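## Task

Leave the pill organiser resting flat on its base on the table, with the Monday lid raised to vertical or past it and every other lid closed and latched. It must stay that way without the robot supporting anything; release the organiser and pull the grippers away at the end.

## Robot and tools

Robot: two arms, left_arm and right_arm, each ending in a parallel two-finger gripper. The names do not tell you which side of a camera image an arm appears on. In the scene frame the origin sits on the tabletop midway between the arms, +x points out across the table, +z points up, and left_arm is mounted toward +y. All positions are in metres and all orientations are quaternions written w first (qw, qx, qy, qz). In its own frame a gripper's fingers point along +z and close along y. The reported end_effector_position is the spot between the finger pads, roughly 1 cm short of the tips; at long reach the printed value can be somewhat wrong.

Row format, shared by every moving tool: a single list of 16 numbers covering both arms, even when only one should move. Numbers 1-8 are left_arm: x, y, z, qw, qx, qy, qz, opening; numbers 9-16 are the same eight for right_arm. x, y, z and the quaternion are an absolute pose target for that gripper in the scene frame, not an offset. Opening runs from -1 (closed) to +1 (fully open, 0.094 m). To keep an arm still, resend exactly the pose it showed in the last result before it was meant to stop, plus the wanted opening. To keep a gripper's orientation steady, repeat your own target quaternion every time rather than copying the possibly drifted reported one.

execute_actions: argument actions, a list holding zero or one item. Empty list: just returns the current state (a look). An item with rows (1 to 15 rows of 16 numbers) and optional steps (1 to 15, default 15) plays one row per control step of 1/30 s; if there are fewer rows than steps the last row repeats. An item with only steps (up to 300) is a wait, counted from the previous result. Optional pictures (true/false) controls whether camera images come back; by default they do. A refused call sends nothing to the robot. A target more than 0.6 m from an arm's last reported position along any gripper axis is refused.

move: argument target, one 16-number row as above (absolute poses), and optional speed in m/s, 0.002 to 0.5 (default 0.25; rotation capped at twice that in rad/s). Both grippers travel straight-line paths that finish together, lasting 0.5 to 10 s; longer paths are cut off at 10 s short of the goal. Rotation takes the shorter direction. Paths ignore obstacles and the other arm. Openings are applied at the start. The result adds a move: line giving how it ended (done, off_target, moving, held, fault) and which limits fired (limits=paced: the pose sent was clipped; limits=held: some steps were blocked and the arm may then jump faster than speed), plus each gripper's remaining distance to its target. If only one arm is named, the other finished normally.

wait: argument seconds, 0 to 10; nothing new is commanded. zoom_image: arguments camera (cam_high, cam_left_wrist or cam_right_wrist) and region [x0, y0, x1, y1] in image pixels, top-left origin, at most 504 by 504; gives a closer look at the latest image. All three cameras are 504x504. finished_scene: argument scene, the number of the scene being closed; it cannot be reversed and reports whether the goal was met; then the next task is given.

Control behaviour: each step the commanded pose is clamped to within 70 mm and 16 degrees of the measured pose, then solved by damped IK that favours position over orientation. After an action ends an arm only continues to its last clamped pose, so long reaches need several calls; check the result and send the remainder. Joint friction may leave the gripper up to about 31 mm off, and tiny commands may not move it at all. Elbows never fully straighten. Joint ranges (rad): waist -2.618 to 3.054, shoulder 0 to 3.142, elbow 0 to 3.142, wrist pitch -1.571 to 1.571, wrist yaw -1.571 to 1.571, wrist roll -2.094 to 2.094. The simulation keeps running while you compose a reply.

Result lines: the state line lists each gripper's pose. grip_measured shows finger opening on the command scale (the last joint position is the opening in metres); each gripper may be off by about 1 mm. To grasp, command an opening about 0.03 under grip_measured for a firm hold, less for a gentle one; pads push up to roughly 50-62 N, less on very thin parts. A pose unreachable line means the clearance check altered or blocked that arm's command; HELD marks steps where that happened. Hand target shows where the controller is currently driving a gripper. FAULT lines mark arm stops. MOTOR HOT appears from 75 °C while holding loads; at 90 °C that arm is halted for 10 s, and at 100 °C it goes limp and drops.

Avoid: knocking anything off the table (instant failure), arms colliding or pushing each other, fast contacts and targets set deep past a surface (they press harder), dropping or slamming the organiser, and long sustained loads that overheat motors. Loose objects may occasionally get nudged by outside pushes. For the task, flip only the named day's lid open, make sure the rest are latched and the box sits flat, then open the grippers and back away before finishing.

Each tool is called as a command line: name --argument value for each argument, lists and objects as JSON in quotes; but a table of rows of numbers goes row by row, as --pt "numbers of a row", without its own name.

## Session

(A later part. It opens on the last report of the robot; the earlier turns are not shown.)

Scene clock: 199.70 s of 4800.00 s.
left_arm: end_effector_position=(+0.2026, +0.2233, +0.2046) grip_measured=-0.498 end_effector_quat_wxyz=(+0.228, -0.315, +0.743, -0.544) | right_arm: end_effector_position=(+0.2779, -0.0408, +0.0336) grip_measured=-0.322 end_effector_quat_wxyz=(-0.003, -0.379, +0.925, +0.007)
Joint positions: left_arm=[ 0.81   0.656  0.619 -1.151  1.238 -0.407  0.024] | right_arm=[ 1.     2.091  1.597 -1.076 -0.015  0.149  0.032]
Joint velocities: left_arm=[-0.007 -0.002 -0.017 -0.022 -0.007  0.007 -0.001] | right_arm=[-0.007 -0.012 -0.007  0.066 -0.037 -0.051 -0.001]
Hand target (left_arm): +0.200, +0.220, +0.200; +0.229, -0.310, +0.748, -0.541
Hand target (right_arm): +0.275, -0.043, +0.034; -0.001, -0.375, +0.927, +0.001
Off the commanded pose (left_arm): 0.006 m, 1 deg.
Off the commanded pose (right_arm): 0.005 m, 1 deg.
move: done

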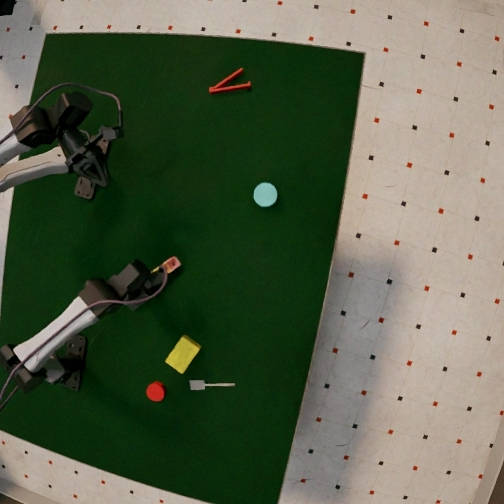

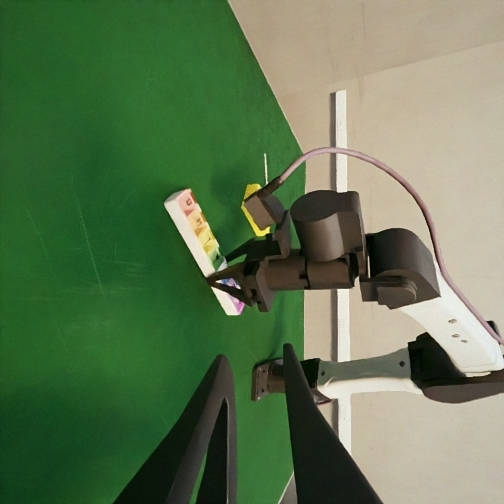

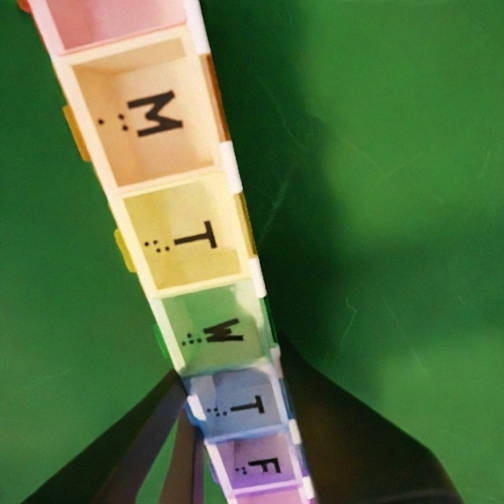

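move --target '[0.27,0.10,0.08,0.23,-0.31,0.747,-0.540,-0.5, 0.275,-0.045,0.010,0.0,-0.326,0.946,0.0,-0.42]' --speed 0.12

Scene clock: 211.33 s of 4800.00 s.
left_arm: end_effector_position=(+0.2755, +0.1036, +0.0914) grip_measured=-0.498 end_effector_quat_wxyz=(+0.241, -0.299, +0.747, -0.542) | right_arm: end_effector_position=(+0.2834, -0.0339, +0.0213) grip_measured=-0.322 end_effector_quat_wxyz=(+0.018, -0.332, +0.943, +0.020)
Joint positions: left_arm=[-0.304  1.193  0.078  0.799  0.312 -1.434  0.024] | right_arm=[ 1.     2.09   1.544 -0.973 -0.014  0.25   0.032]
Joint velocities: left_arm=[-0.002 -0.012  0.002  0.007  0.007  0.051  0.001] | right_arm=[-0.002 -0.017 -0.007  0.051 -0.037 -0.007 -0.001]
Hand target (left_arm): +0.269, +0.105, +0.077; +0.228, -0.308, +0.756, -0.531
Hand target (right_arm): +0.275, -0.045, +0.010; +0.000, -0.326, +0.945, +0.000
Off the commanded pose (left_arm): 0.013 m, 2 deg.
Off the commanded pose (right_arm): 0.018 m, 3 deg.
After step 90, 6.00 s passed at rest.
move: off_target (left_arm, right_arm)

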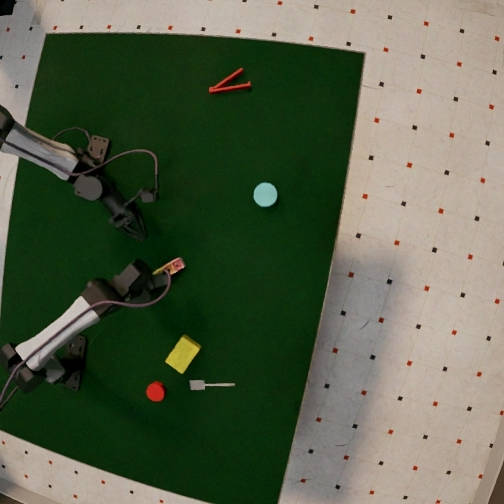

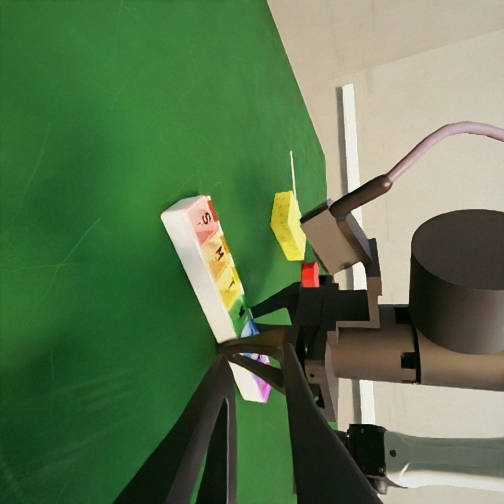

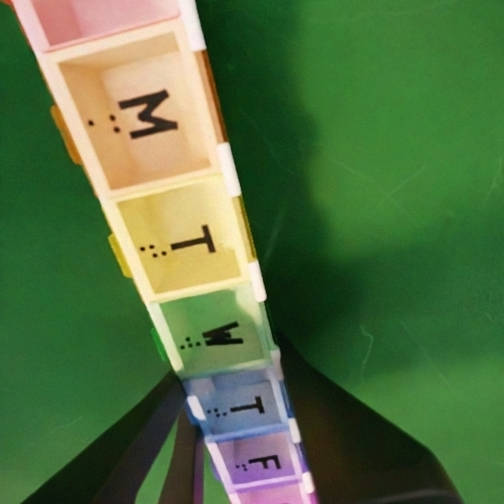

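execute_actions --actions '[{"rows":[[0.28,0.10,0.07,0.23,-0.31,0.747,-0.540,-0.5, 0.281,-0.037,0.016,0.0,-0.332,0.943,0.0,0.1],[0.28,0.10,0.07,0.23,-0.31,0.747,-0.540,-0.5, 0.281,-0.037,0.016,0.0,-0.332,0.943,0.0,0.1],[0.28,0.10,0.07,0.23,-0.31,0.747,-0.540,-0.5, 0.281,-0.037,0.016,0.0,-0.332,0.943,0.0,0.1],[0.28,0.10,0.07,0.23,-0.31,0.747,-0.540,-0.5, 0.281,-0.037,0.016,0.0,-0.332,0.943,0.0,0.1],[0.28,0.10,0.07,0.23,-0.31,0.747,-0.540,-0.5, 0.281,-0.037,0.016,0.0,-0.332,0.943,0.0,0.1],[0.28,0.10,0.07,0.23,-0.31,0.747,-0.540,-0.5, 0.281,-0.037,0.03,0.0,-0.332,0.943,0.0,0.1],[0.28,0.10,0.07,0.23,-0.31,0.747,-0.540,-0.5, 0.281,-0.037,0.04,0.0,-0.332,0.943,0.0,0.1],[0.28,0.10,0.07,0.23,-0.31,0.747,-0.540,-0.5, 0.281,-0.037,0.05,0.02,-0.335,0.942,0.01,0.1],[0.28,0.10,0.07,0.23,-0.31,0.747,-0.540,-0.5, 0.281,-0.037,0.06,0.04,-0.34,0.939,0.02,0.1],[0.28,0.10,0.07,0.23,-0.31,0.747,-0.540,-0.5, 0.281,-0.037,0.07,0.06,-0.345,0.936,0.03,0.1],[0.28,0.10,0.07,0.23,-0.31,0.747,-0.540,-0.5, 0.281,-0.037,0.075,0.08,-0.35,0.933,0.035,0.1],[0.28,0.10,0.07,0.23,-0.31,0.747,-0.540,-0.5, 0.281,-0.037,0.08,0.10,-0.355,0.928,0.04,0.1]],"steps":15}]'

move --target '[0.305,0.062,0.035,0.23,-0.31,0.747,-0.540,-0.5, 0.310,-0.008,0.065,0.161,-0.369,0.913,0.065,-1]' --speed 0.08

Scene clock: 231.63 s of 4800.00 s.
left_arm: end_effector_position=(+0.2834, +0.0999, +0.0784) grip_measured=-0.498 end_effector_quat_wxyz=(+0.237, -0.305, +0.745, -0.544) | right_arm: end_effector_position=(+0.2780, -0.0416, +0.0828) grip_measured=+0.098 end_effector_quat_wxyz=(+0.078, -0.342, +0.935, +0.041)
Joint positions: left_arm=[-0.304  1.384  0.078  0.99   0.312 -1.449  0.024] | right_arm=[ 1.013  1.891  1.494 -0.999  0.019  0.237  0.052]
Joint velocities: left_arm=[-0.017  0.046  0.002  0.095 -0.007 -0.051 -0.001] | right_arm=[ 0.066 -0.549 -0.037  0.183  0.081 -0.095 -0.   ]
Hand target (left_arm): +0.280, +0.100, +0.071; +0.230, -0.310, +0.748, -0.540
Hand target (right_arm): +0.280, -0.038, +0.081; +0.098, -0.354, +0.929, +0.041
Off the commanded pose (left_arm): 0.009 m, 1 deg.
Off the commanded pose (right_arm): 0.006 m, 3 deg.
Steps of this call (steps 1 to 90: nothing new was sent; then 16.80 s passed at rest; steps 91 to 105: all 15 steps of this action). Readings (end_effector_position):
91: left_arm (+0.2765, +0.1031, +0.0912) | right_arm (+0.2834, -0.0338, +0.0214)
92: left_arm (+0.2778, +0.1025, +0.0875) | right_arm (+0.2836, -0.0341, +0.0204)
94: left_arm (+0.2781, +0.1024, +0.0743) | right_arm (+0.2840, -0.0330, +0.0197)
98: left_arm (+0.2794, +0.1018, +0.0675) | right_arm (+0.2831, -0.0350, +0.0251)
105: the state above

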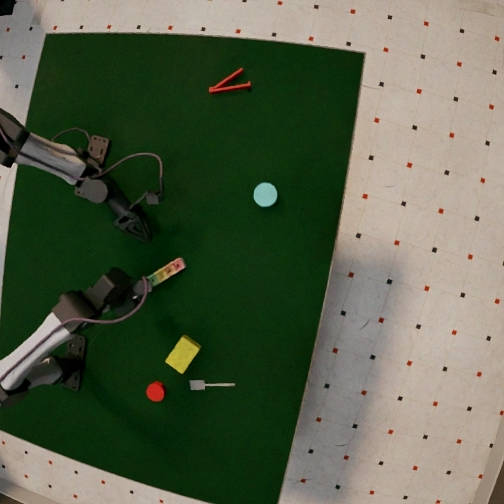

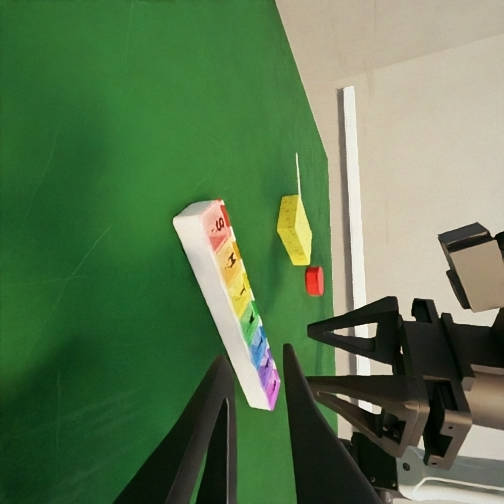

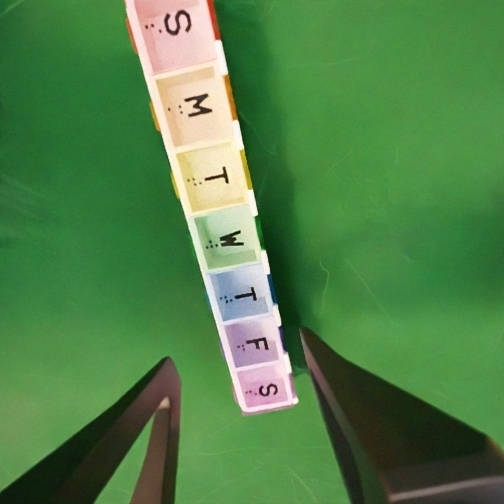

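Scene clock: 233.53 s of 4800.00 s.
left_arm: end_effector_position=(+0.3030, +0.0671, +0.0394) grip_measured=-0.498 end_effector_quat_wxyz=(+0.233, -0.308, +0.748, -0.539) | right_arm: end_effector_position=(+0.3078, -0.0062, +0.0723) grip_measured=-0.989 end_effector_quat_wxyz=(+0.158, -0.366, +0.914, +0.071)
Joint positions: left_arm=[-0.412  1.862  0.174  1.366  0.209 -1.485  0.024] | right_arm=[ 1.017  1.928  1.459 -0.756  0.048  0.174  0.001]
Joint velocities: left_arm=[-0.017  0.012  0.002  0.037 -0.037 -0.066 -0.002] | right_arm=[-0.012 -0.002 -0.022 -0.081  0.007  0.022 -0.   ]
Hand target (left_arm): +0.305, +0.063, +0.036; +0.230, -0.310, +0.748, -0.540
Hand target (right_arm): +0.310, -0.008, +0.067; +0.160, -0.368, +0.913, +0.066
Off the commanded pose (left_arm): 0.007 m, 0 deg.
Off the commanded pose (right_arm): 0.008 m, 1 deg.
move: done

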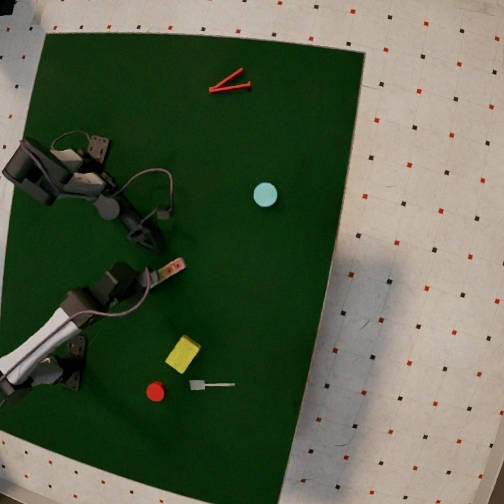

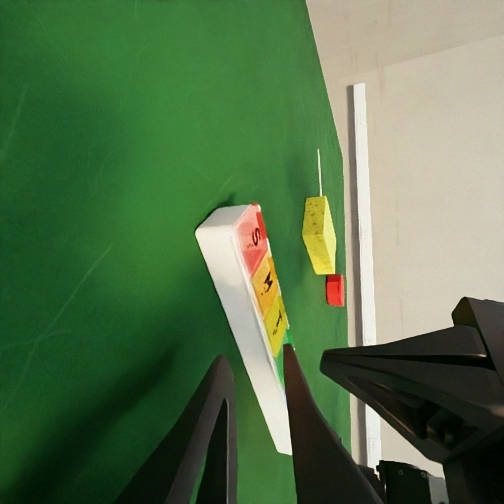

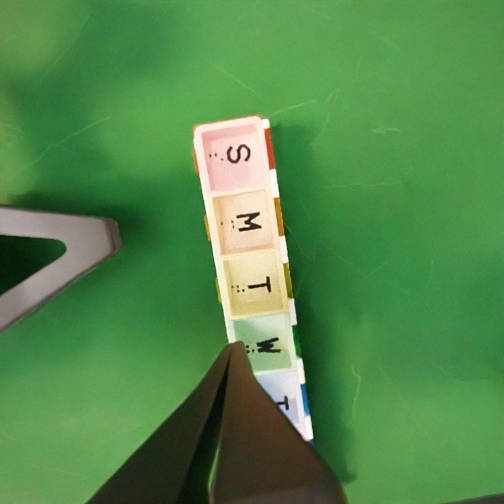

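move --target '[0.305,0.062,0.030,0.23,-0.31,0.747,-0.540,-0.5, 0.326,0.008,0.058,0.161,-0.369,0.913,0.065,-1]' --speed 0.08

move --target '[0.305,0.062,0.026,0.23,-0.31,0.747,-0.540,-0.5, 0.322,0.003,0.028,0.161,-0.369,0.913,0.065,-1]' --speed 0.03

Scene clock: 243.90 s of 4800.00 s.
left_arm: end_effector_position=(+0.3033, +0.0675, +0.0332) grip_measured=-0.498 end_effector_quat_wxyz=(+0.233, -0.311, +0.747, -0.539) | right_arm: end_effector_position=(+0.3152, +0.0040, +0.0523) grip_measured=-0.989 end_effector_quat_wxyz=(+0.145, -0.372, +0.915, +0.062)
Joint positions: left_arm=[-0.412  1.92   0.174  1.423  0.206 -1.489  0.024] | right_arm=[ 1.017  2.019  1.516 -0.754  0.048  0.165  0.001]
Joint velocities: left_arm=[-0.002  0.017 -0.027  0.037 -0.007 -0.037  0.   ] | right_arm=[-0.002 -0.002  0.002  0.051 -0.022 -0.022  0.   ]
Hand target (left_arm): +0.305, +0.062, +0.030; +0.230, -0.310, +0.748, -0.540
Hand target (right_arm): +0.326, +0.008, +0.058; +0.161, -0.369, +0.913, +0.065
Off the commanded pose (left_arm): 0.007 m, 0 deg.
Off the commanded pose (right_arm): 0.013 m, 2 deg.
After step 90, 6.47 s passed at rest.
move: off_target (right_arm)

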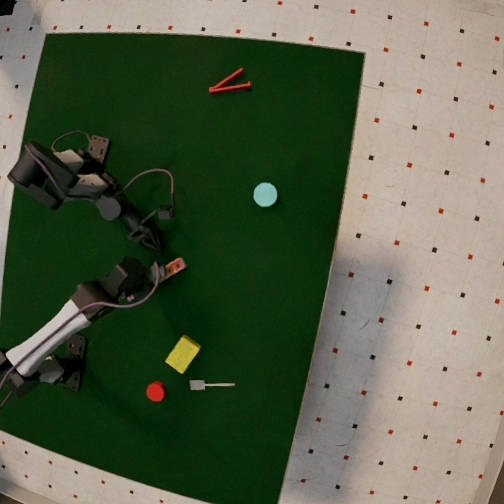

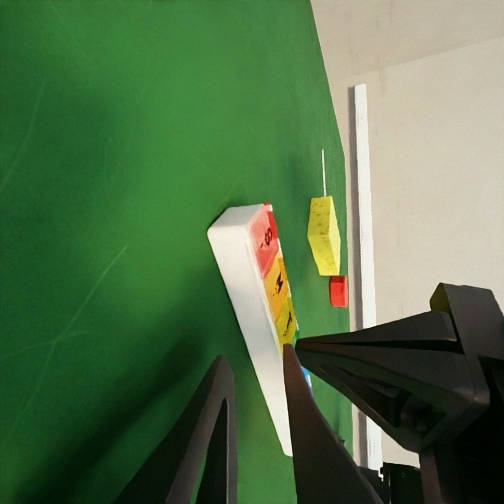

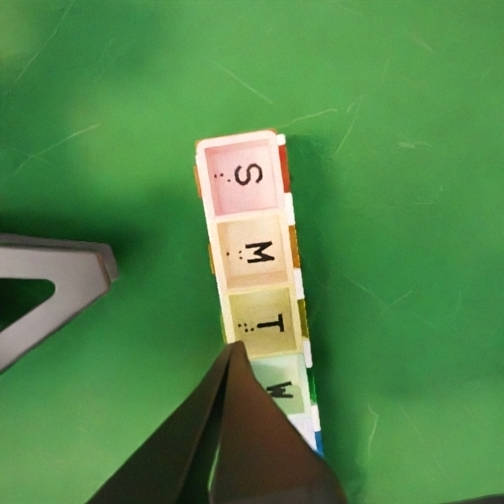

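Scene clock: 245.13 s of 4800.00 s.
left_arm: end_effector_position=(+0.3031, +0.0677, +0.0292) grip_measured=-0.498 end_effector_quat_wxyz=(+0.233, -0.311, +0.748, -0.539) | right_arm: end_effector_position=(+0.3224, +0.0134, +0.0486) grip_measured=-0.989 end_effector_quat_wxyz=(+0.175, -0.368, +0.910, +0.080)
Joint positions: left_arm=[-0.412  1.956  0.174  1.459  0.206 -1.489  0.024] | right_arm=[ 1.017  2.013  1.468 -0.642  0.05   0.165  0.001]
Joint velocities: left_arm=[-0.007 -0.017  0.002 -0.022  0.066  0.066  0.   ] | right_arm=[-0.002 -0.007 -0.007 -0.037  0.022  0.022  0.   ]
Hand target (left_arm): +0.305, +0.062, +0.026; +0.230, -0.310, +0.748, -0.540
Hand target (right_arm): +0.322, +0.003, +0.029; +0.161, -0.369, +0.913, +0.065
Off the commanded pose (left_arm): 0.007 m, 0 deg.
Off the commanded pose (right_arm): 0.023 m, 2 deg.
move: off_target (right_arm)

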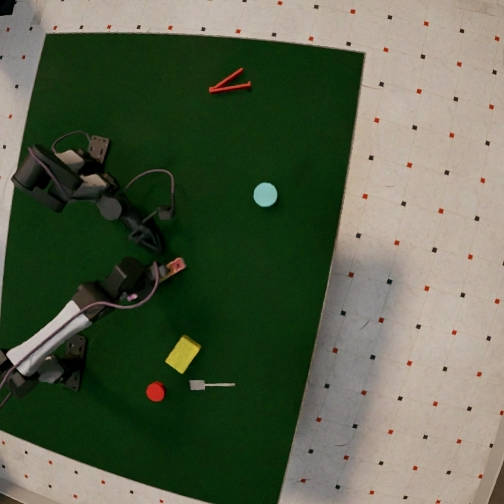

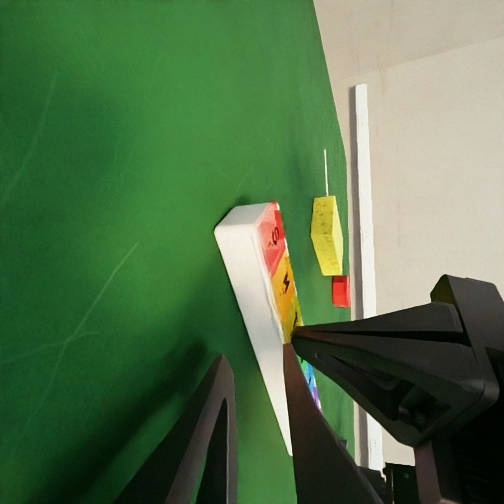

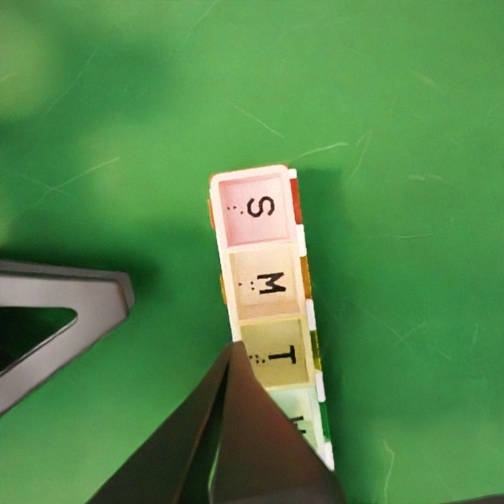

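execute_actions --actions '[{"rows":[[0.305,0.062,0.026,0.23,-0.31,0.747,-0.540,-0.5, 0.322,0.008,0.06,0.161,-0.369,0.913,0.065,-1],[0.305,0.062,0.026,0.23,-0.31,0.747,-0.540,-0.5, 0.322,0.008,0.062,0.161,-0.369,0.913,0.065,-1],[0.305,0.062,0.026,0.23,-0.31,0.747,-0.540,-0.5, 0.324,0.004,0.062,0.161,-0.369,0.913,0.065,-1],[0.305,0.062,0.026,0.23,-0.31,0.747,-0.540,-0.5, 0.326,0.0,0.062,0.161,-0.369,0.913,0.065,-1],[0.305,0.062,0.026,0.23,-0.31,0.747,-0.540,-0.5, 0.328,-0.004,0.060,0.161,-0.369,0.913,0.065,-1],[0.305,0.062,0.026,0.23,-0.31,0.747,-0.540,-0.5, 0.330,-0.008,0.058,0.161,-0.369,0.913,0.065,-1]],"steps":15}]'

Scene clock: 254.40 s of 4800.00 s.
left_arm: end_effector_position=(+0.3033, +0.0676, +0.0297) grip_measured=-0.498 end_effector_quat_wxyz=(+0.233, -0.310, +0.747, -0.540) | right_arm: end_effector_position=(+0.3337, -0.0025, +0.0558) grip_measured=-0.989 end_effector_quat_wxyz=(+0.167, -0.364, +0.914, +0.067)
Joint positions: left_arm=[-0.412  1.956  0.174  1.461  0.206 -1.489  0.024] | right_arm=[ 0.977  2.005  1.495 -0.704  0.05   0.138  0.001]
Joint velocities: left_arm=[-0.017  0.002 -0.017 -0.081  0.066  0.051 -0.001] | right_arm=[-0.027  0.012  0.002 -0.007 -0.022  0.007 -0.   ]
Hand target (left_arm): +0.305, +0.062, +0.026; +0.230, -0.310, +0.748, -0.540
Hand target (right_arm): +0.330, -0.008, +0.057; +0.161, -0.369, +0.913, +0.064
Off the commanded pose (left_arm): 0.007 m, 0 deg.
Off the commanded pose (right_arm): 0.007 m, 1 deg.
Steps of this call (steps 1 to 90: nothing new was sent; then 5.77 s passed at rest; steps 91 to 105: all 15 steps of this action). Readings (end_effector_position):
91: left_arm (+0.3032, +0.0676, +0.0295) | right_arm (+0.3228, +0.0138, +0.0507)
92: left_arm (+0.3032, +0.0676, +0.0296) | right_arm (+0.3225, +0.0133, +0.0522)
94: left_arm (+0.3033, +0.0676, +0.0296) | right_arm (+0.3224, +0.0120, +0.0547)
98: left_arm (+0.3033, +0.0676, +0.0297) | right_arm (+0.3288, +0.0030, +0.0556)
105: the state above

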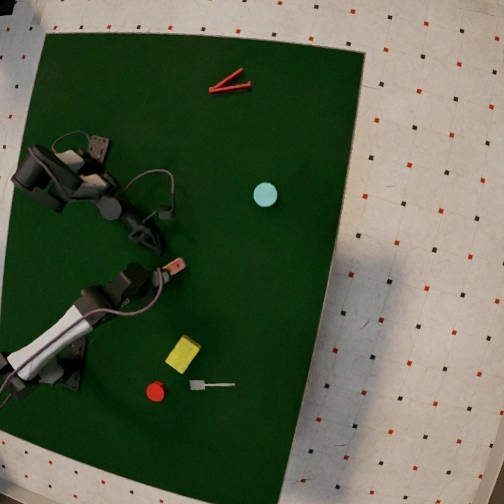

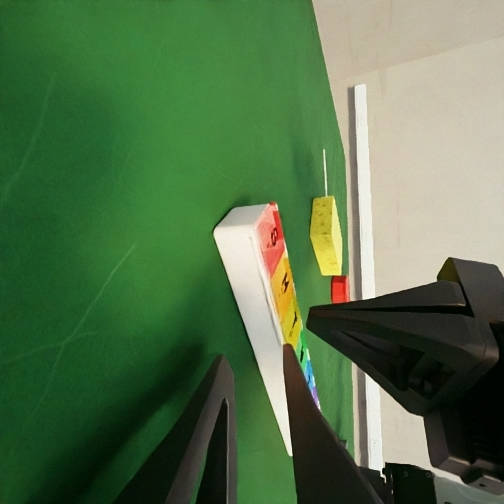

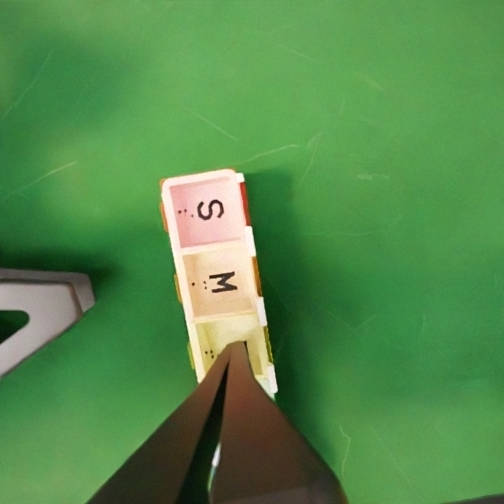

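move --target '[0.305,0.062,0.024,0.23,-0.31,0.747,-0.540,-0.5, 0.328,-0.006,0.028,0.161,-0.369,0.913,0.065,-1]' --speed 0.03

Scene clock: 259.07 s of 4800.00 s.
left_arm: end_effector_position=(+0.3029, +0.0678, +0.0269) grip_measured=-0.498 end_effector_quat_wxyz=(+0.233, -0.311, +0.748, -0.539) | right_arm: end_effector_position=(+0.3355, -0.0002, +0.0486) grip_measured=-0.989 end_effector_quat_wxyz=(+0.179, -0.364, +0.911, +0.074)
Joint positions: left_arm=[-0.412  1.975  0.174  1.477  0.206 -1.489  0.024] | right_arm=[ 0.977  2.002  1.451 -0.634  0.05   0.135  0.001]
Joint velocities: left_arm=[ 0.002 -0.002  0.002 -0.037 -0.007  0.007 -0.   ] | right_arm=[-0.012 -0.007  0.012 -0.037  0.007 -0.066 -0.001]
Hand target (left_arm): +0.305, +0.062, +0.024; +0.230, -0.310, +0.748, -0.540
Hand target (right_arm): +0.328, -0.006, +0.029; +0.161, -0.369, +0.913, +0.065
Off the commanded pose (left_arm): 0.007 m, 0 deg.
Off the commanded pose (right_arm): 0.023 m, 2 deg.
After step 90, 0.47 s passed at rest.
move: off_target (right_arm)

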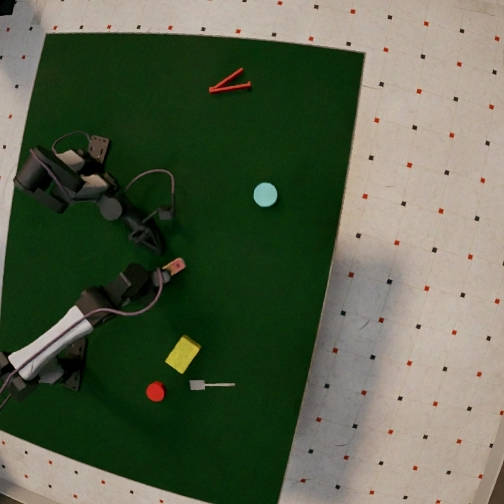

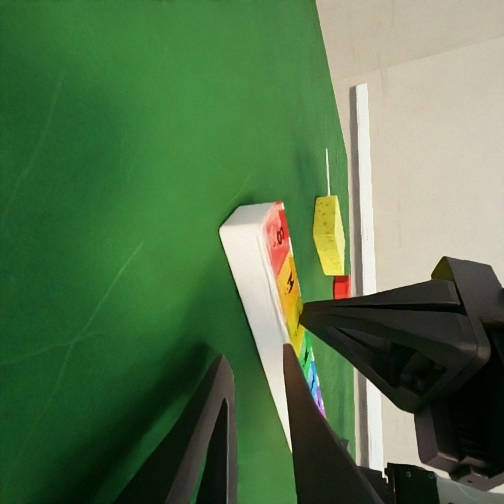

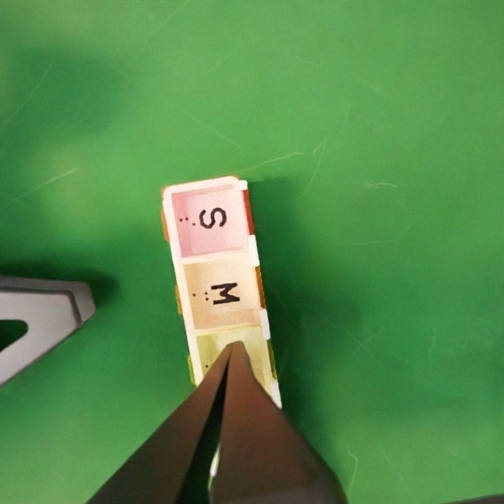

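execute_actions --actions '[{"rows":[[0.307,0.062,0.020,0.23,-0.31,0.747,-0.540,-0.5, 0.328,-0.006,0.028,0.161,-0.369,0.913,0.065,-1],[0.310,0.059,0.020,0.23,-0.31,0.747,-0.540,-0.5, 0.328,-0.006,0.028,0.161,-0.369,0.913,0.065,-1],[0.313,0.056,0.019,0.23,-0.31,0.747,-0.540,-0.5, 0.328,-0.006,0.028,0.161,-0.369,0.913,0.065,-1],[0.316,0.053,0.019,0.23,-0.31,0.747,-0.540,-0.5, 0.328,-0.006,0.028,0.161,-0.369,0.913,0.065,-1],[0.319,0.050,0.018,0.23,-0.31,0.747,-0.540,-0.5, 0.328,-0.006,0.028,0.161,-0.369,0.913,0.065,-1],[0.322,0.047,0.018,0.23,-0.31,0.747,-0.540,-0.5, 0.328,-0.006,0.028,0.161,-0.369,0.913,0.065,-1],[0.325,0.044,0.018,0.23,-0.31,0.747,-0.540,-0.5, 0.328,-0.006,0.028,0.161,-0.369,0.913,0.065,-1]],"steps":15}]'

zoom_image --camera "cam_left_wrist" --region '[170,230,370,430]'

Scene clock: 274.93 s of 4800.00 s.
left_arm: end_effector_position=(+0.3258, +0.0467, +0.0331) grip_measured=-0.498 end_effector_quat_wxyz=(+0.242, -0.301, +0.737, -0.555) | right_arm: end_effector_position=(+0.3359, +0.0004, +0.0486) grip_measured=-0.989 end_effector_quat_wxyz=(+0.180, -0.364, +0.911, +0.075)
Joint positions: left_arm=[-0.434  2.026  0.285  1.466  0.19  -1.493  0.024] | right_arm=[ 0.977  2.002  1.45  -0.629  0.05   0.135  0.001]
Joint velocities: left_arm=[-0.017 -0.007 -0.007 -0.125 -0.066  0.022 -0.   ] | right_arm=[ 0.017  0.002 -0.007 -0.007  0.095 -0.007 -0.   ]
Hand target (left_arm): +0.325, +0.045, +0.019; +0.231, -0.310, +0.748, -0.540
Hand target (right_arm): +0.328, -0.006, +0.028; +0.161, -0.369, +0.913, +0.065
Off the commanded pose (left_arm): 0.015 m, 3 deg.
Off the commanded pose (right_arm): 0.023 m, 3 deg.
Steps of this call (steps 1 to 90: nothing new was sent; then 12.37 s passed at rest; steps 91 to 105: all 15 steps of this action). Readings (end_effector_position):
91: left_arm (+0.3033, +0.0676, +0.0271) | right_arm (+0.3359, +0.0004, +0.0486)
92: left_arm (+0.3045, +0.0668, +0.0262) | right_arm (+0.3359, +0.0004, +0.0486)
94: left_arm (+0.3092, +0.0629, +0.0265) | right_arm (+0.3359, +0.0004, +0.0486)
98: left_arm (+0.3217, +0.0497, +0.0319) | right_arm (+0.3359, +0.0004, +0.0486)
105: the state above

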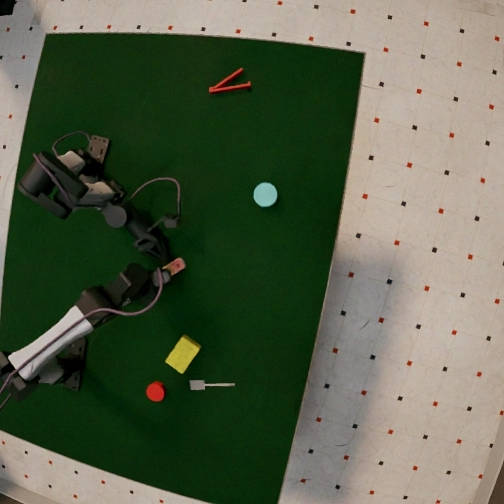

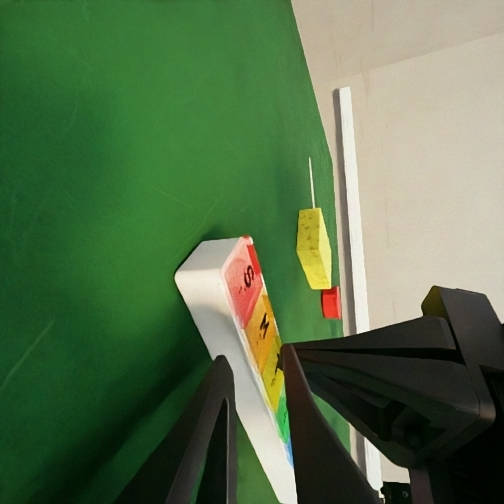

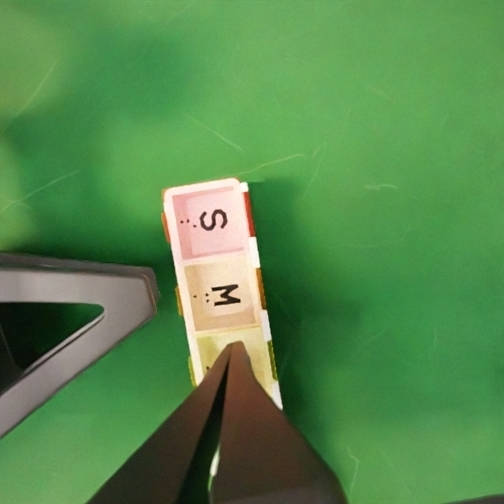

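Region (170, 230, 370, 430) of cam_left_wrist's 504x504 image, scaled by 2.520, with more detail than that image has.

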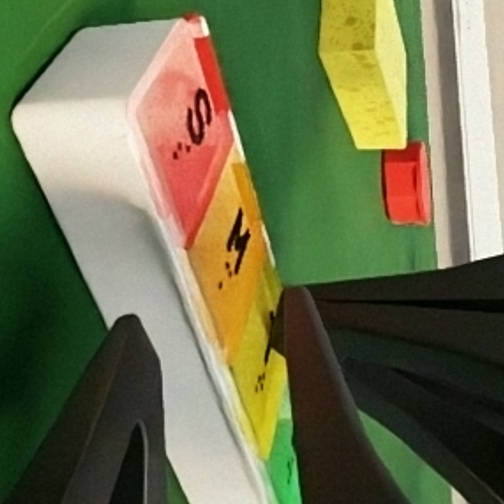

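execute_actions --actions '[]'

Scene clock: 292.93 s of 4800.00 s.
left_arm: end_effector_position=(+0.3257, +0.0472, +0.0318) grip_measured=-0.498 end_effector_quat_wxyz=(+0.242, -0.302, +0.738, -0.553) | right_arm: end_effector_position=(+0.3359, +0.0004, +0.0486) grip_measured=-0.989 end_effector_quat_wxyz=(+0.180, -0.364, +0.911, +0.075)
Joint positions: left_arm=[-0.434  2.026  0.285  1.46   0.188 -1.494  0.024] | right_arm=[ 0.977  2.002  1.45  -0.629  0.05   0.135  0.001]
Joint velocities: left_arm=[ 0.012  0.007 -0.007 -0.007 -0.022  0.066 -0.   ] | right_arm=[-0.002 -0.002 -0.002  0.007  0.037 -0.022 -0.001]
Hand target (left_arm): +0.325, +0.045, +0.019; +0.231, -0.310, +0.748, -0.540
Hand target (right_arm): +0.328, -0.006, +0.028; +0.161, -0.369, +0.913, +0.065
Off the commanded pose (left_arm): 0.014 m, 2 deg.
Off the commanded pose (right_arm): 0.023 m, 3 deg.
Steps of this call (steps 1 to 90: nothing new was sent; then 15.00 s passed at rest). Readings (end_effector_position):
1: left_arm (+0.3258, +0.0468, +0.0328) | right_arm (+0.3359, +0.0004, +0.0486)
2: left_arm (+0.3258, +0.0469, +0.0325) | right_arm (+0.3359, +0.0004, +0.0486)
4: left_arm (+0.3258, +0.0470, +0.0323) | right_arm (+0.3359, +0.0004, +0.0486)
8: left_arm (+0.3257, +0.0471, +0.0320) | right_arm (+0.3359, +0.0004, +0.0486)
90: the state above

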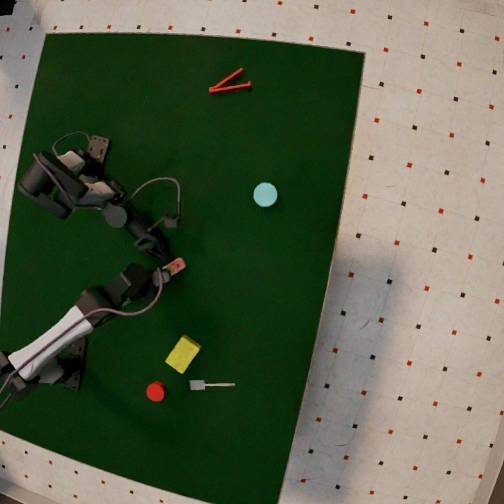

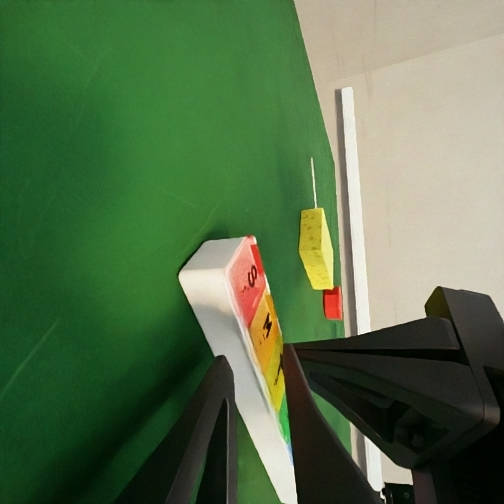

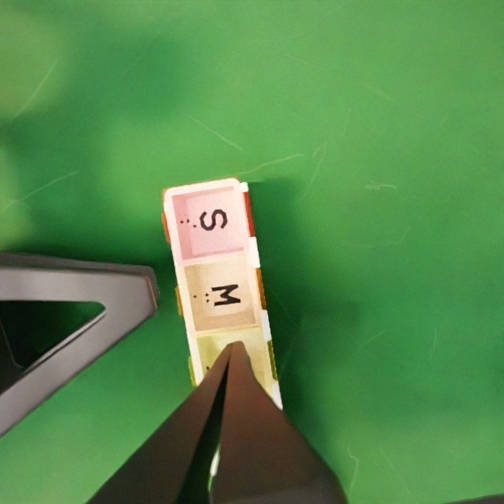

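execute_actions --actions '[{"rows":[[0.329,0.040,0.018,0.23,-0.31,0.747,-0.540,-0.5,0.328,-0.006,0.028,0.161,-0.369,0.913,0.065,-1],[0.332,0.037,0.018,0.23,-0.31,0.747,-0.540,-0.5,0.328,-0.006,0.028,0.161,-0.369,0.913,0.065,-1]],"steps":15}]'

Scene clock: 300.73 s of 4800.00 s.
left_arm: end_effector_position=(+0.3324, +0.0405, +0.0337) grip_measured=-0.498 end_effector_quat_wxyz=(+0.242, -0.302, +0.737, -0.555) | right_arm: end_effector_position=(+0.3367, +0.0012, +0.0491) grip_measured=-0.989 end_effector_quat_wxyz=(+0.183, -0.363, +0.911, +0.076)
Joint positions: left_arm=[-0.443  2.026  0.321  1.43   0.18  -1.497  0.024] | right_arm=[ 0.977  2.002  1.45  -0.624  0.051  0.135  0.001]
Joint velocities: left_arm=[-0.037 -0.012 -0.017  0.007  0.007  0.022 -0.001] | right_arm=[-0.012 -0.017 -0.002 -0.007  0.022 -0.066  0.001]
Hand target (left_arm): +0.331, +0.038, +0.018; +0.230, -0.310, +0.748, -0.540
Hand target (right_arm): +0.328, -0.006, +0.028; +0.161, -0.369, +0.913, +0.065
Off the commanded pose (left_arm): 0.016 m, 3 deg.
Off the commanded pose (right_arm): 0.024 m, 3 deg.
Steps of this call (steps 1 to 90: nothing new was sent; then 4.30 s passed at rest; steps 91 to 105: all 15 steps of this action). Readings (end_effector_position):
91: left_arm (+0.3262, +0.0469, +0.0317) | right_arm (+0.3359, +0.0004, +0.0486)
92: left_arm (+0.3274, +0.0455, +0.0319) | right_arm (+0.3359, +0.0004, +0.0486)
94: left_arm (+0.3308, +0.0416, +0.0344) | right_arm (+0.3359, +0.0004, +0.0486)
98: left_arm (+0.3327, +0.0401, +0.0353) | right_arm (+0.3363, +0.0006, +0.0488)
105: the state above

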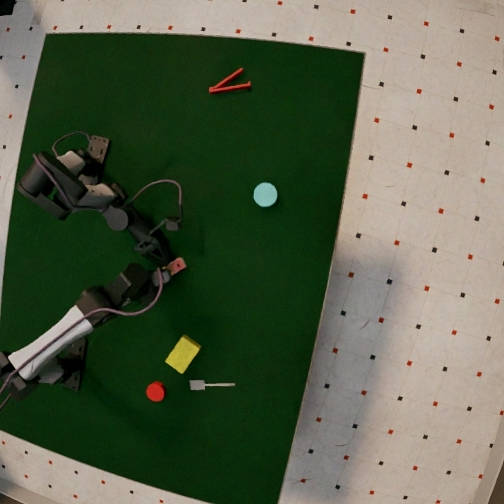

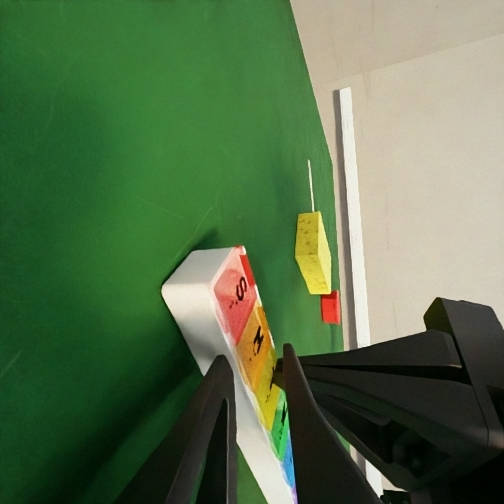

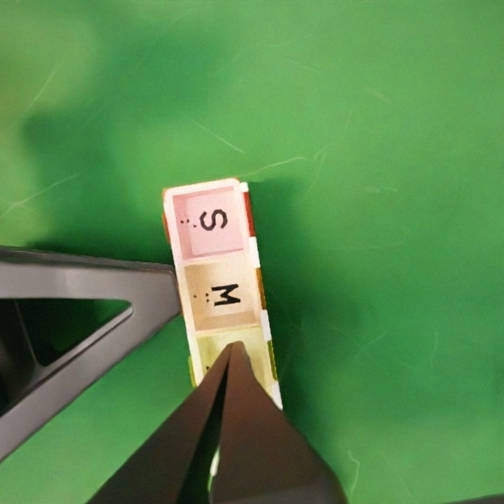

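zoom_image --camera "cam_left_wrist" --region '[150, 280, 350, 480]'

zoom_image --camera "cam_right_wrist" --region '[100, 200, 300, 400]'

Region (150, 280, 350, 480) of cam_left_wrist's 504x504 image, scaled by 2.520, with more detail than that image has.

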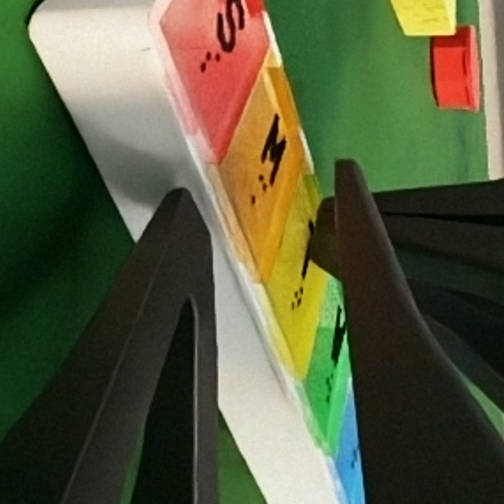

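Region (100, 200, 300, 400) of cam_right_wrist's 504x504 image, scaled by 2.520, with more detail than that image has.

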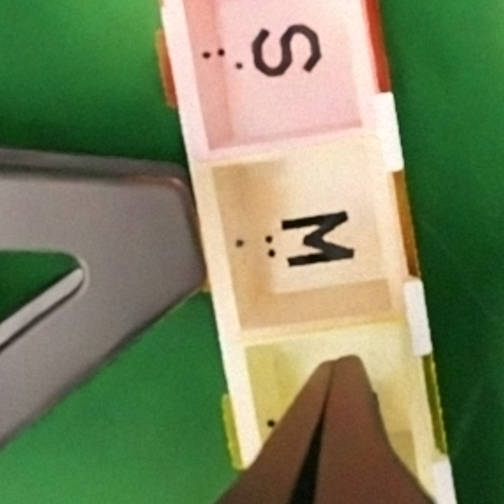

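execute_actions --actions '[{"rows":[[0.334,0.035,0.018,0.23,-0.31,0.747,-0.540,-0.5,0.328,-0.006,0.028,0.161,-0.369,0.913,0.065,-1],[0.336,0.033,0.018,0.23,-0.31,0.747,-0.540,-0.5,0.328,-0.006,0.028,0.161,-0.369,0.913,0.065,-1]],"steps":15}]'

zoom_image --camera "cam_left_wrist" --region '[150, 280, 350, 480]'

zoom_image --camera "cam_right_wrist" --region '[100, 200, 300, 400]'

Scene clock: 316.40 s of 4800.00 s.
left_arm: end_effector_position=(+0.3363, +0.0382, +0.0320) grip_measured=-0.498 end_effector_quat_wxyz=(+0.243, -0.304, +0.737, -0.552) | right_arm: end_effector_position=(+0.3379, +0.0011, +0.0489) grip_measured=-0.989 end_effector_quat_wxyz=(+0.186, -0.363, +0.910, +0.074)
Joint positions: left_arm=[-0.445  2.034  0.34   1.415  0.172 -1.498  0.024] | right_arm=[ 0.977  2.002  1.447 -0.618  0.057  0.135  0.001]
Joint velocities: left_arm=[ 0.002  0.002  0.012  0.022  0.037 -0.066  0.001] | right_arm=[ 0.002 -0.002  0.007  0.051 -0.007  0.022 -0.   ]
Hand target (left_arm): +0.335, +0.034, +0.019; +0.230, -0.310, +0.747, -0.540
Hand target (right_arm): +0.328, -0.006, +0.028; +0.161, -0.369, +0.913, +0.065
Off the commanded pose (left_arm): 0.015 m, 2 deg.
Off the commanded pose (right_arm): 0.024 m, 3 deg.
Steps of this call (steps 1 to 90: nothing new was sent; then 12.17 s passed at rest; steps 91 to 105: all 15 steps of this action). Readings (end_effector_position):
91: left_arm (+0.3327, +0.0404, +0.0334) | right_arm (+0.3368, +0.0012, +0.0491)
92: left_arm (+0.3335, +0.0397, +0.0336) | right_arm (+0.3368, +0.0012, +0.0491)
94: left_arm (+0.3355, +0.0386, +0.0334) | right_arm (+0.3375, +0.0012, +0.0494)
98: left_arm (+0.3363, +0.0383, +0.0322) | right_arm (+0.3379, +0.0011, +0.0489)
105: the state above

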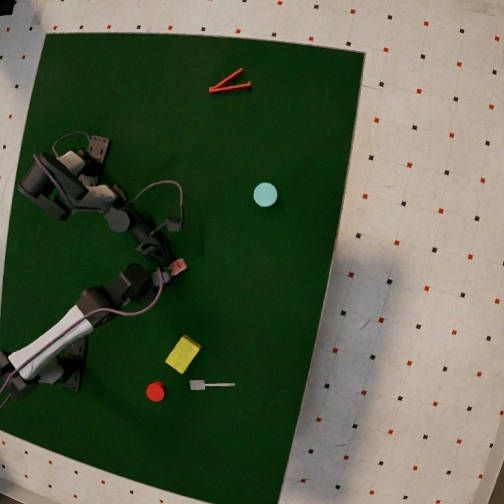

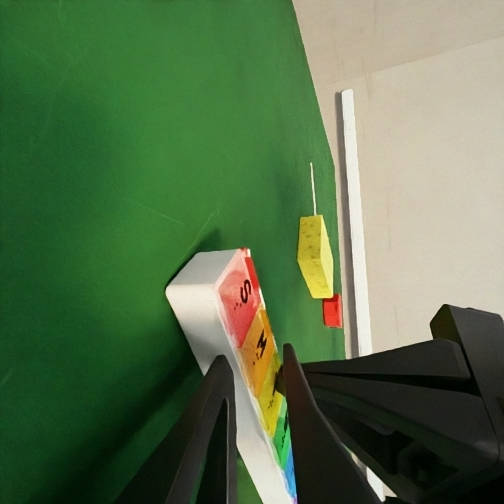

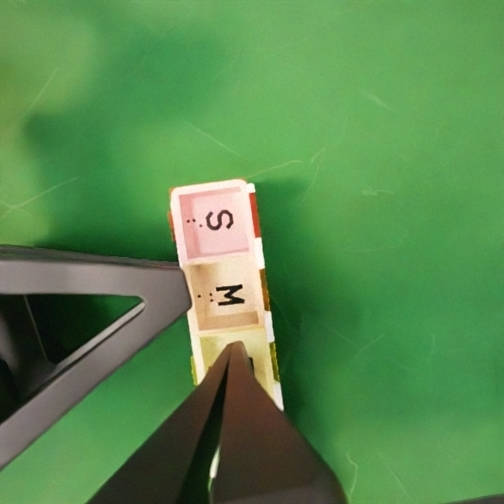

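Region (150, 280, 350, 480) of cam_left_wrist's 504x504 image, scaled by 2.520, with more detail than that image has.

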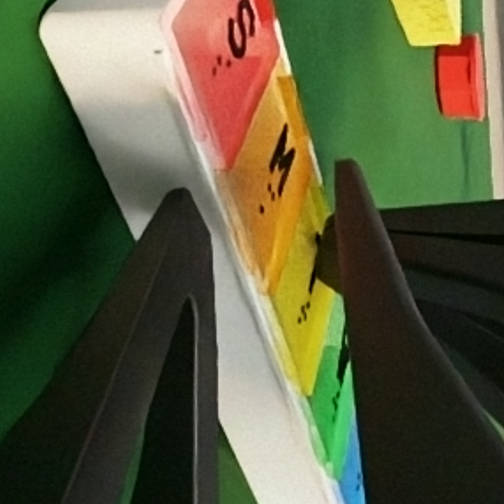

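Region (100, 200, 300, 400) of cam_right_wrist's 504x504 image, scaled by 2.520, with more detail than that image has.

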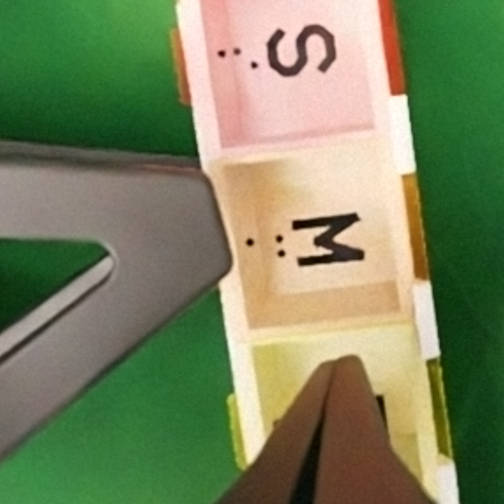

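execute_actions --actions '[{"rows":[[0.335,0.034,0.018,0.23,-0.31,0.747,-0.540,-0.6,0.328,-0.006,0.028,0.161,-0.369,0.913,0.065,-1],[0.335,0.034,0.018,0.23,-0.31,0.747,-0.540,-0.6,0.328,-0.006,0.028,0.161,-0.369,0.913,0.065,-1],[0.335,0.034,0.018,0.23,-0.31,0.747,-0.540,-0.6,0.328,-0.006,0.028,0.161,-0.369,0.913,0.065,-1],[0.335,0.034,0.018,0.23,-0.31,0.747,-0.540,-0.7,0.328,-0.006,0.028,0.161,-0.369,0.913,0.065,-1],[0.335,0.034,0.018,0.23,-0.31,0.747,-0.540,-0.7,0.328,-0.006,0.028,0.161,-0.369,0.913,0.065,-1],[0.335,0.034,0.018,0.23,-0.31,0.747,-0.540,-0.7,0.328,-0.006,0.028,0.161,-0.369,0.913,0.065,-1],[0.335,0.034,0.020,0.23,-0.31,0.747,-0.540,-0.8,0.328,-0.006,0.028,0.161,-0.369,0.913,0.065,-1]],"steps":15}]'

zoom_image --camera "cam_left_wrist" --region '[150, 280, 350, 480]'

Scene clock: 323.97 s of 4800.00 s.
left_arm: end_effector_position=(+0.3357, +0.0391, +0.0283) grip_measured=-0.797 end_effector_quat_wxyz=(+0.240, -0.308, +0.741, -0.547) | right_arm: end_effector_position=(+0.3385, +0.0011, +0.0491) grip_measured=-0.989 end_effector_quat_wxyz=(+0.187, -0.362, +0.910, +0.073)
Joint positions: left_arm=[-0.445  2.034  0.34   1.399  0.17  -1.5    0.01 ] | right_arm=[ 0.977  2.002  1.447 -0.616  0.06   0.135  0.001]
Joint velocities: left_arm=[-0.012 -0.012 -0.012 -0.007  0.051  0.022 -0.   ] | right_arm=[ 0.012 -0.002 -0.002  0.037  0.022  0.037  0.001]
Hand target (left_arm): +0.335, +0.034, +0.020; +0.230, -0.310, +0.747, -0.541
Hand target (right_arm): +0.328, -0.006, +0.028; +0.161, -0.369, +0.913, +0.065
Off the commanded pose (left_arm): 0.010 m, 2 deg.
Off the commanded pose (right_arm): 0.025 m, 3 deg.
Steps of this call (steps 1 to 90: nothing new was sent; then 4.07 s passed at rest; steps 91 to 105: all 15 steps of this action). Readings (end_effector_position):
91: left_arm (+0.3363, +0.0383, +0.0317) | right_arm (+0.3380, +0.0011, +0.0489)
92: left_arm (+0.3361, +0.0384, +0.0309) | right_arm (+0.3381, +0.0011, +0.0490)
94: left_arm (+0.3360, +0.0385, +0.0303) | right_arm (+0.3381, +0.0011, +0.0490)
98: left_arm (+0.3356, +0.0390, +0.0284) | right_arm (+0.3384, +0.0011, +0.0490)
105: the state above

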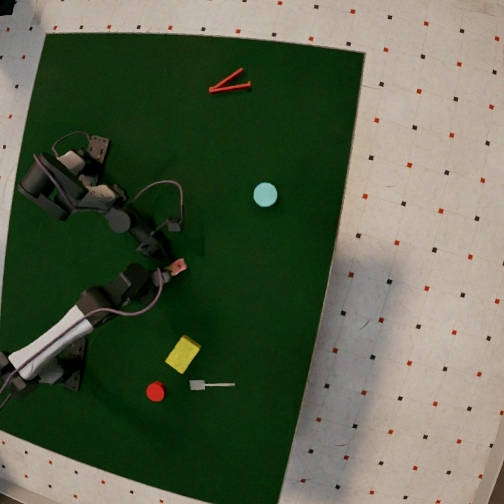

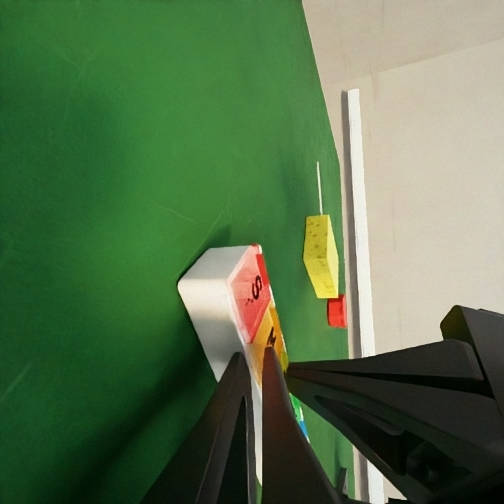

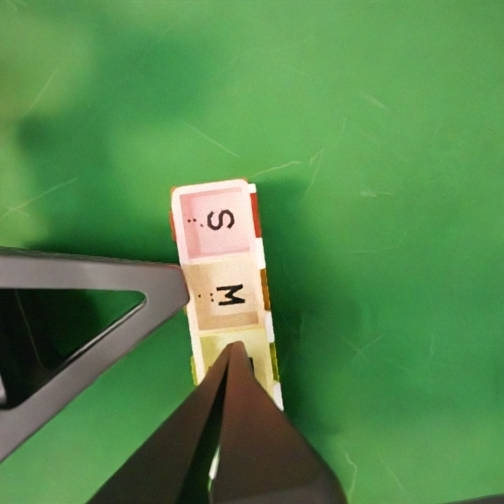

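Region (150, 280, 350, 480) of cam_left_wrist's 504x504 image, scaled by 2.520, with more detail than that image has.

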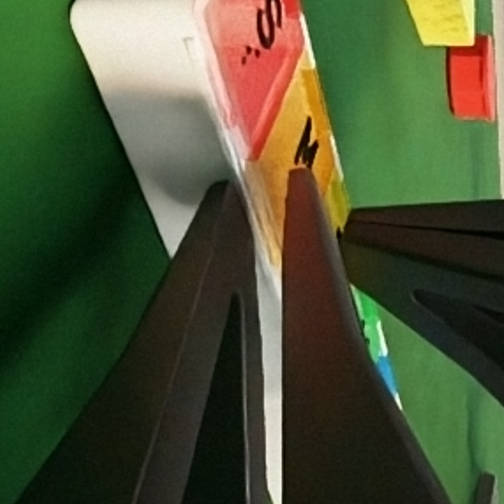

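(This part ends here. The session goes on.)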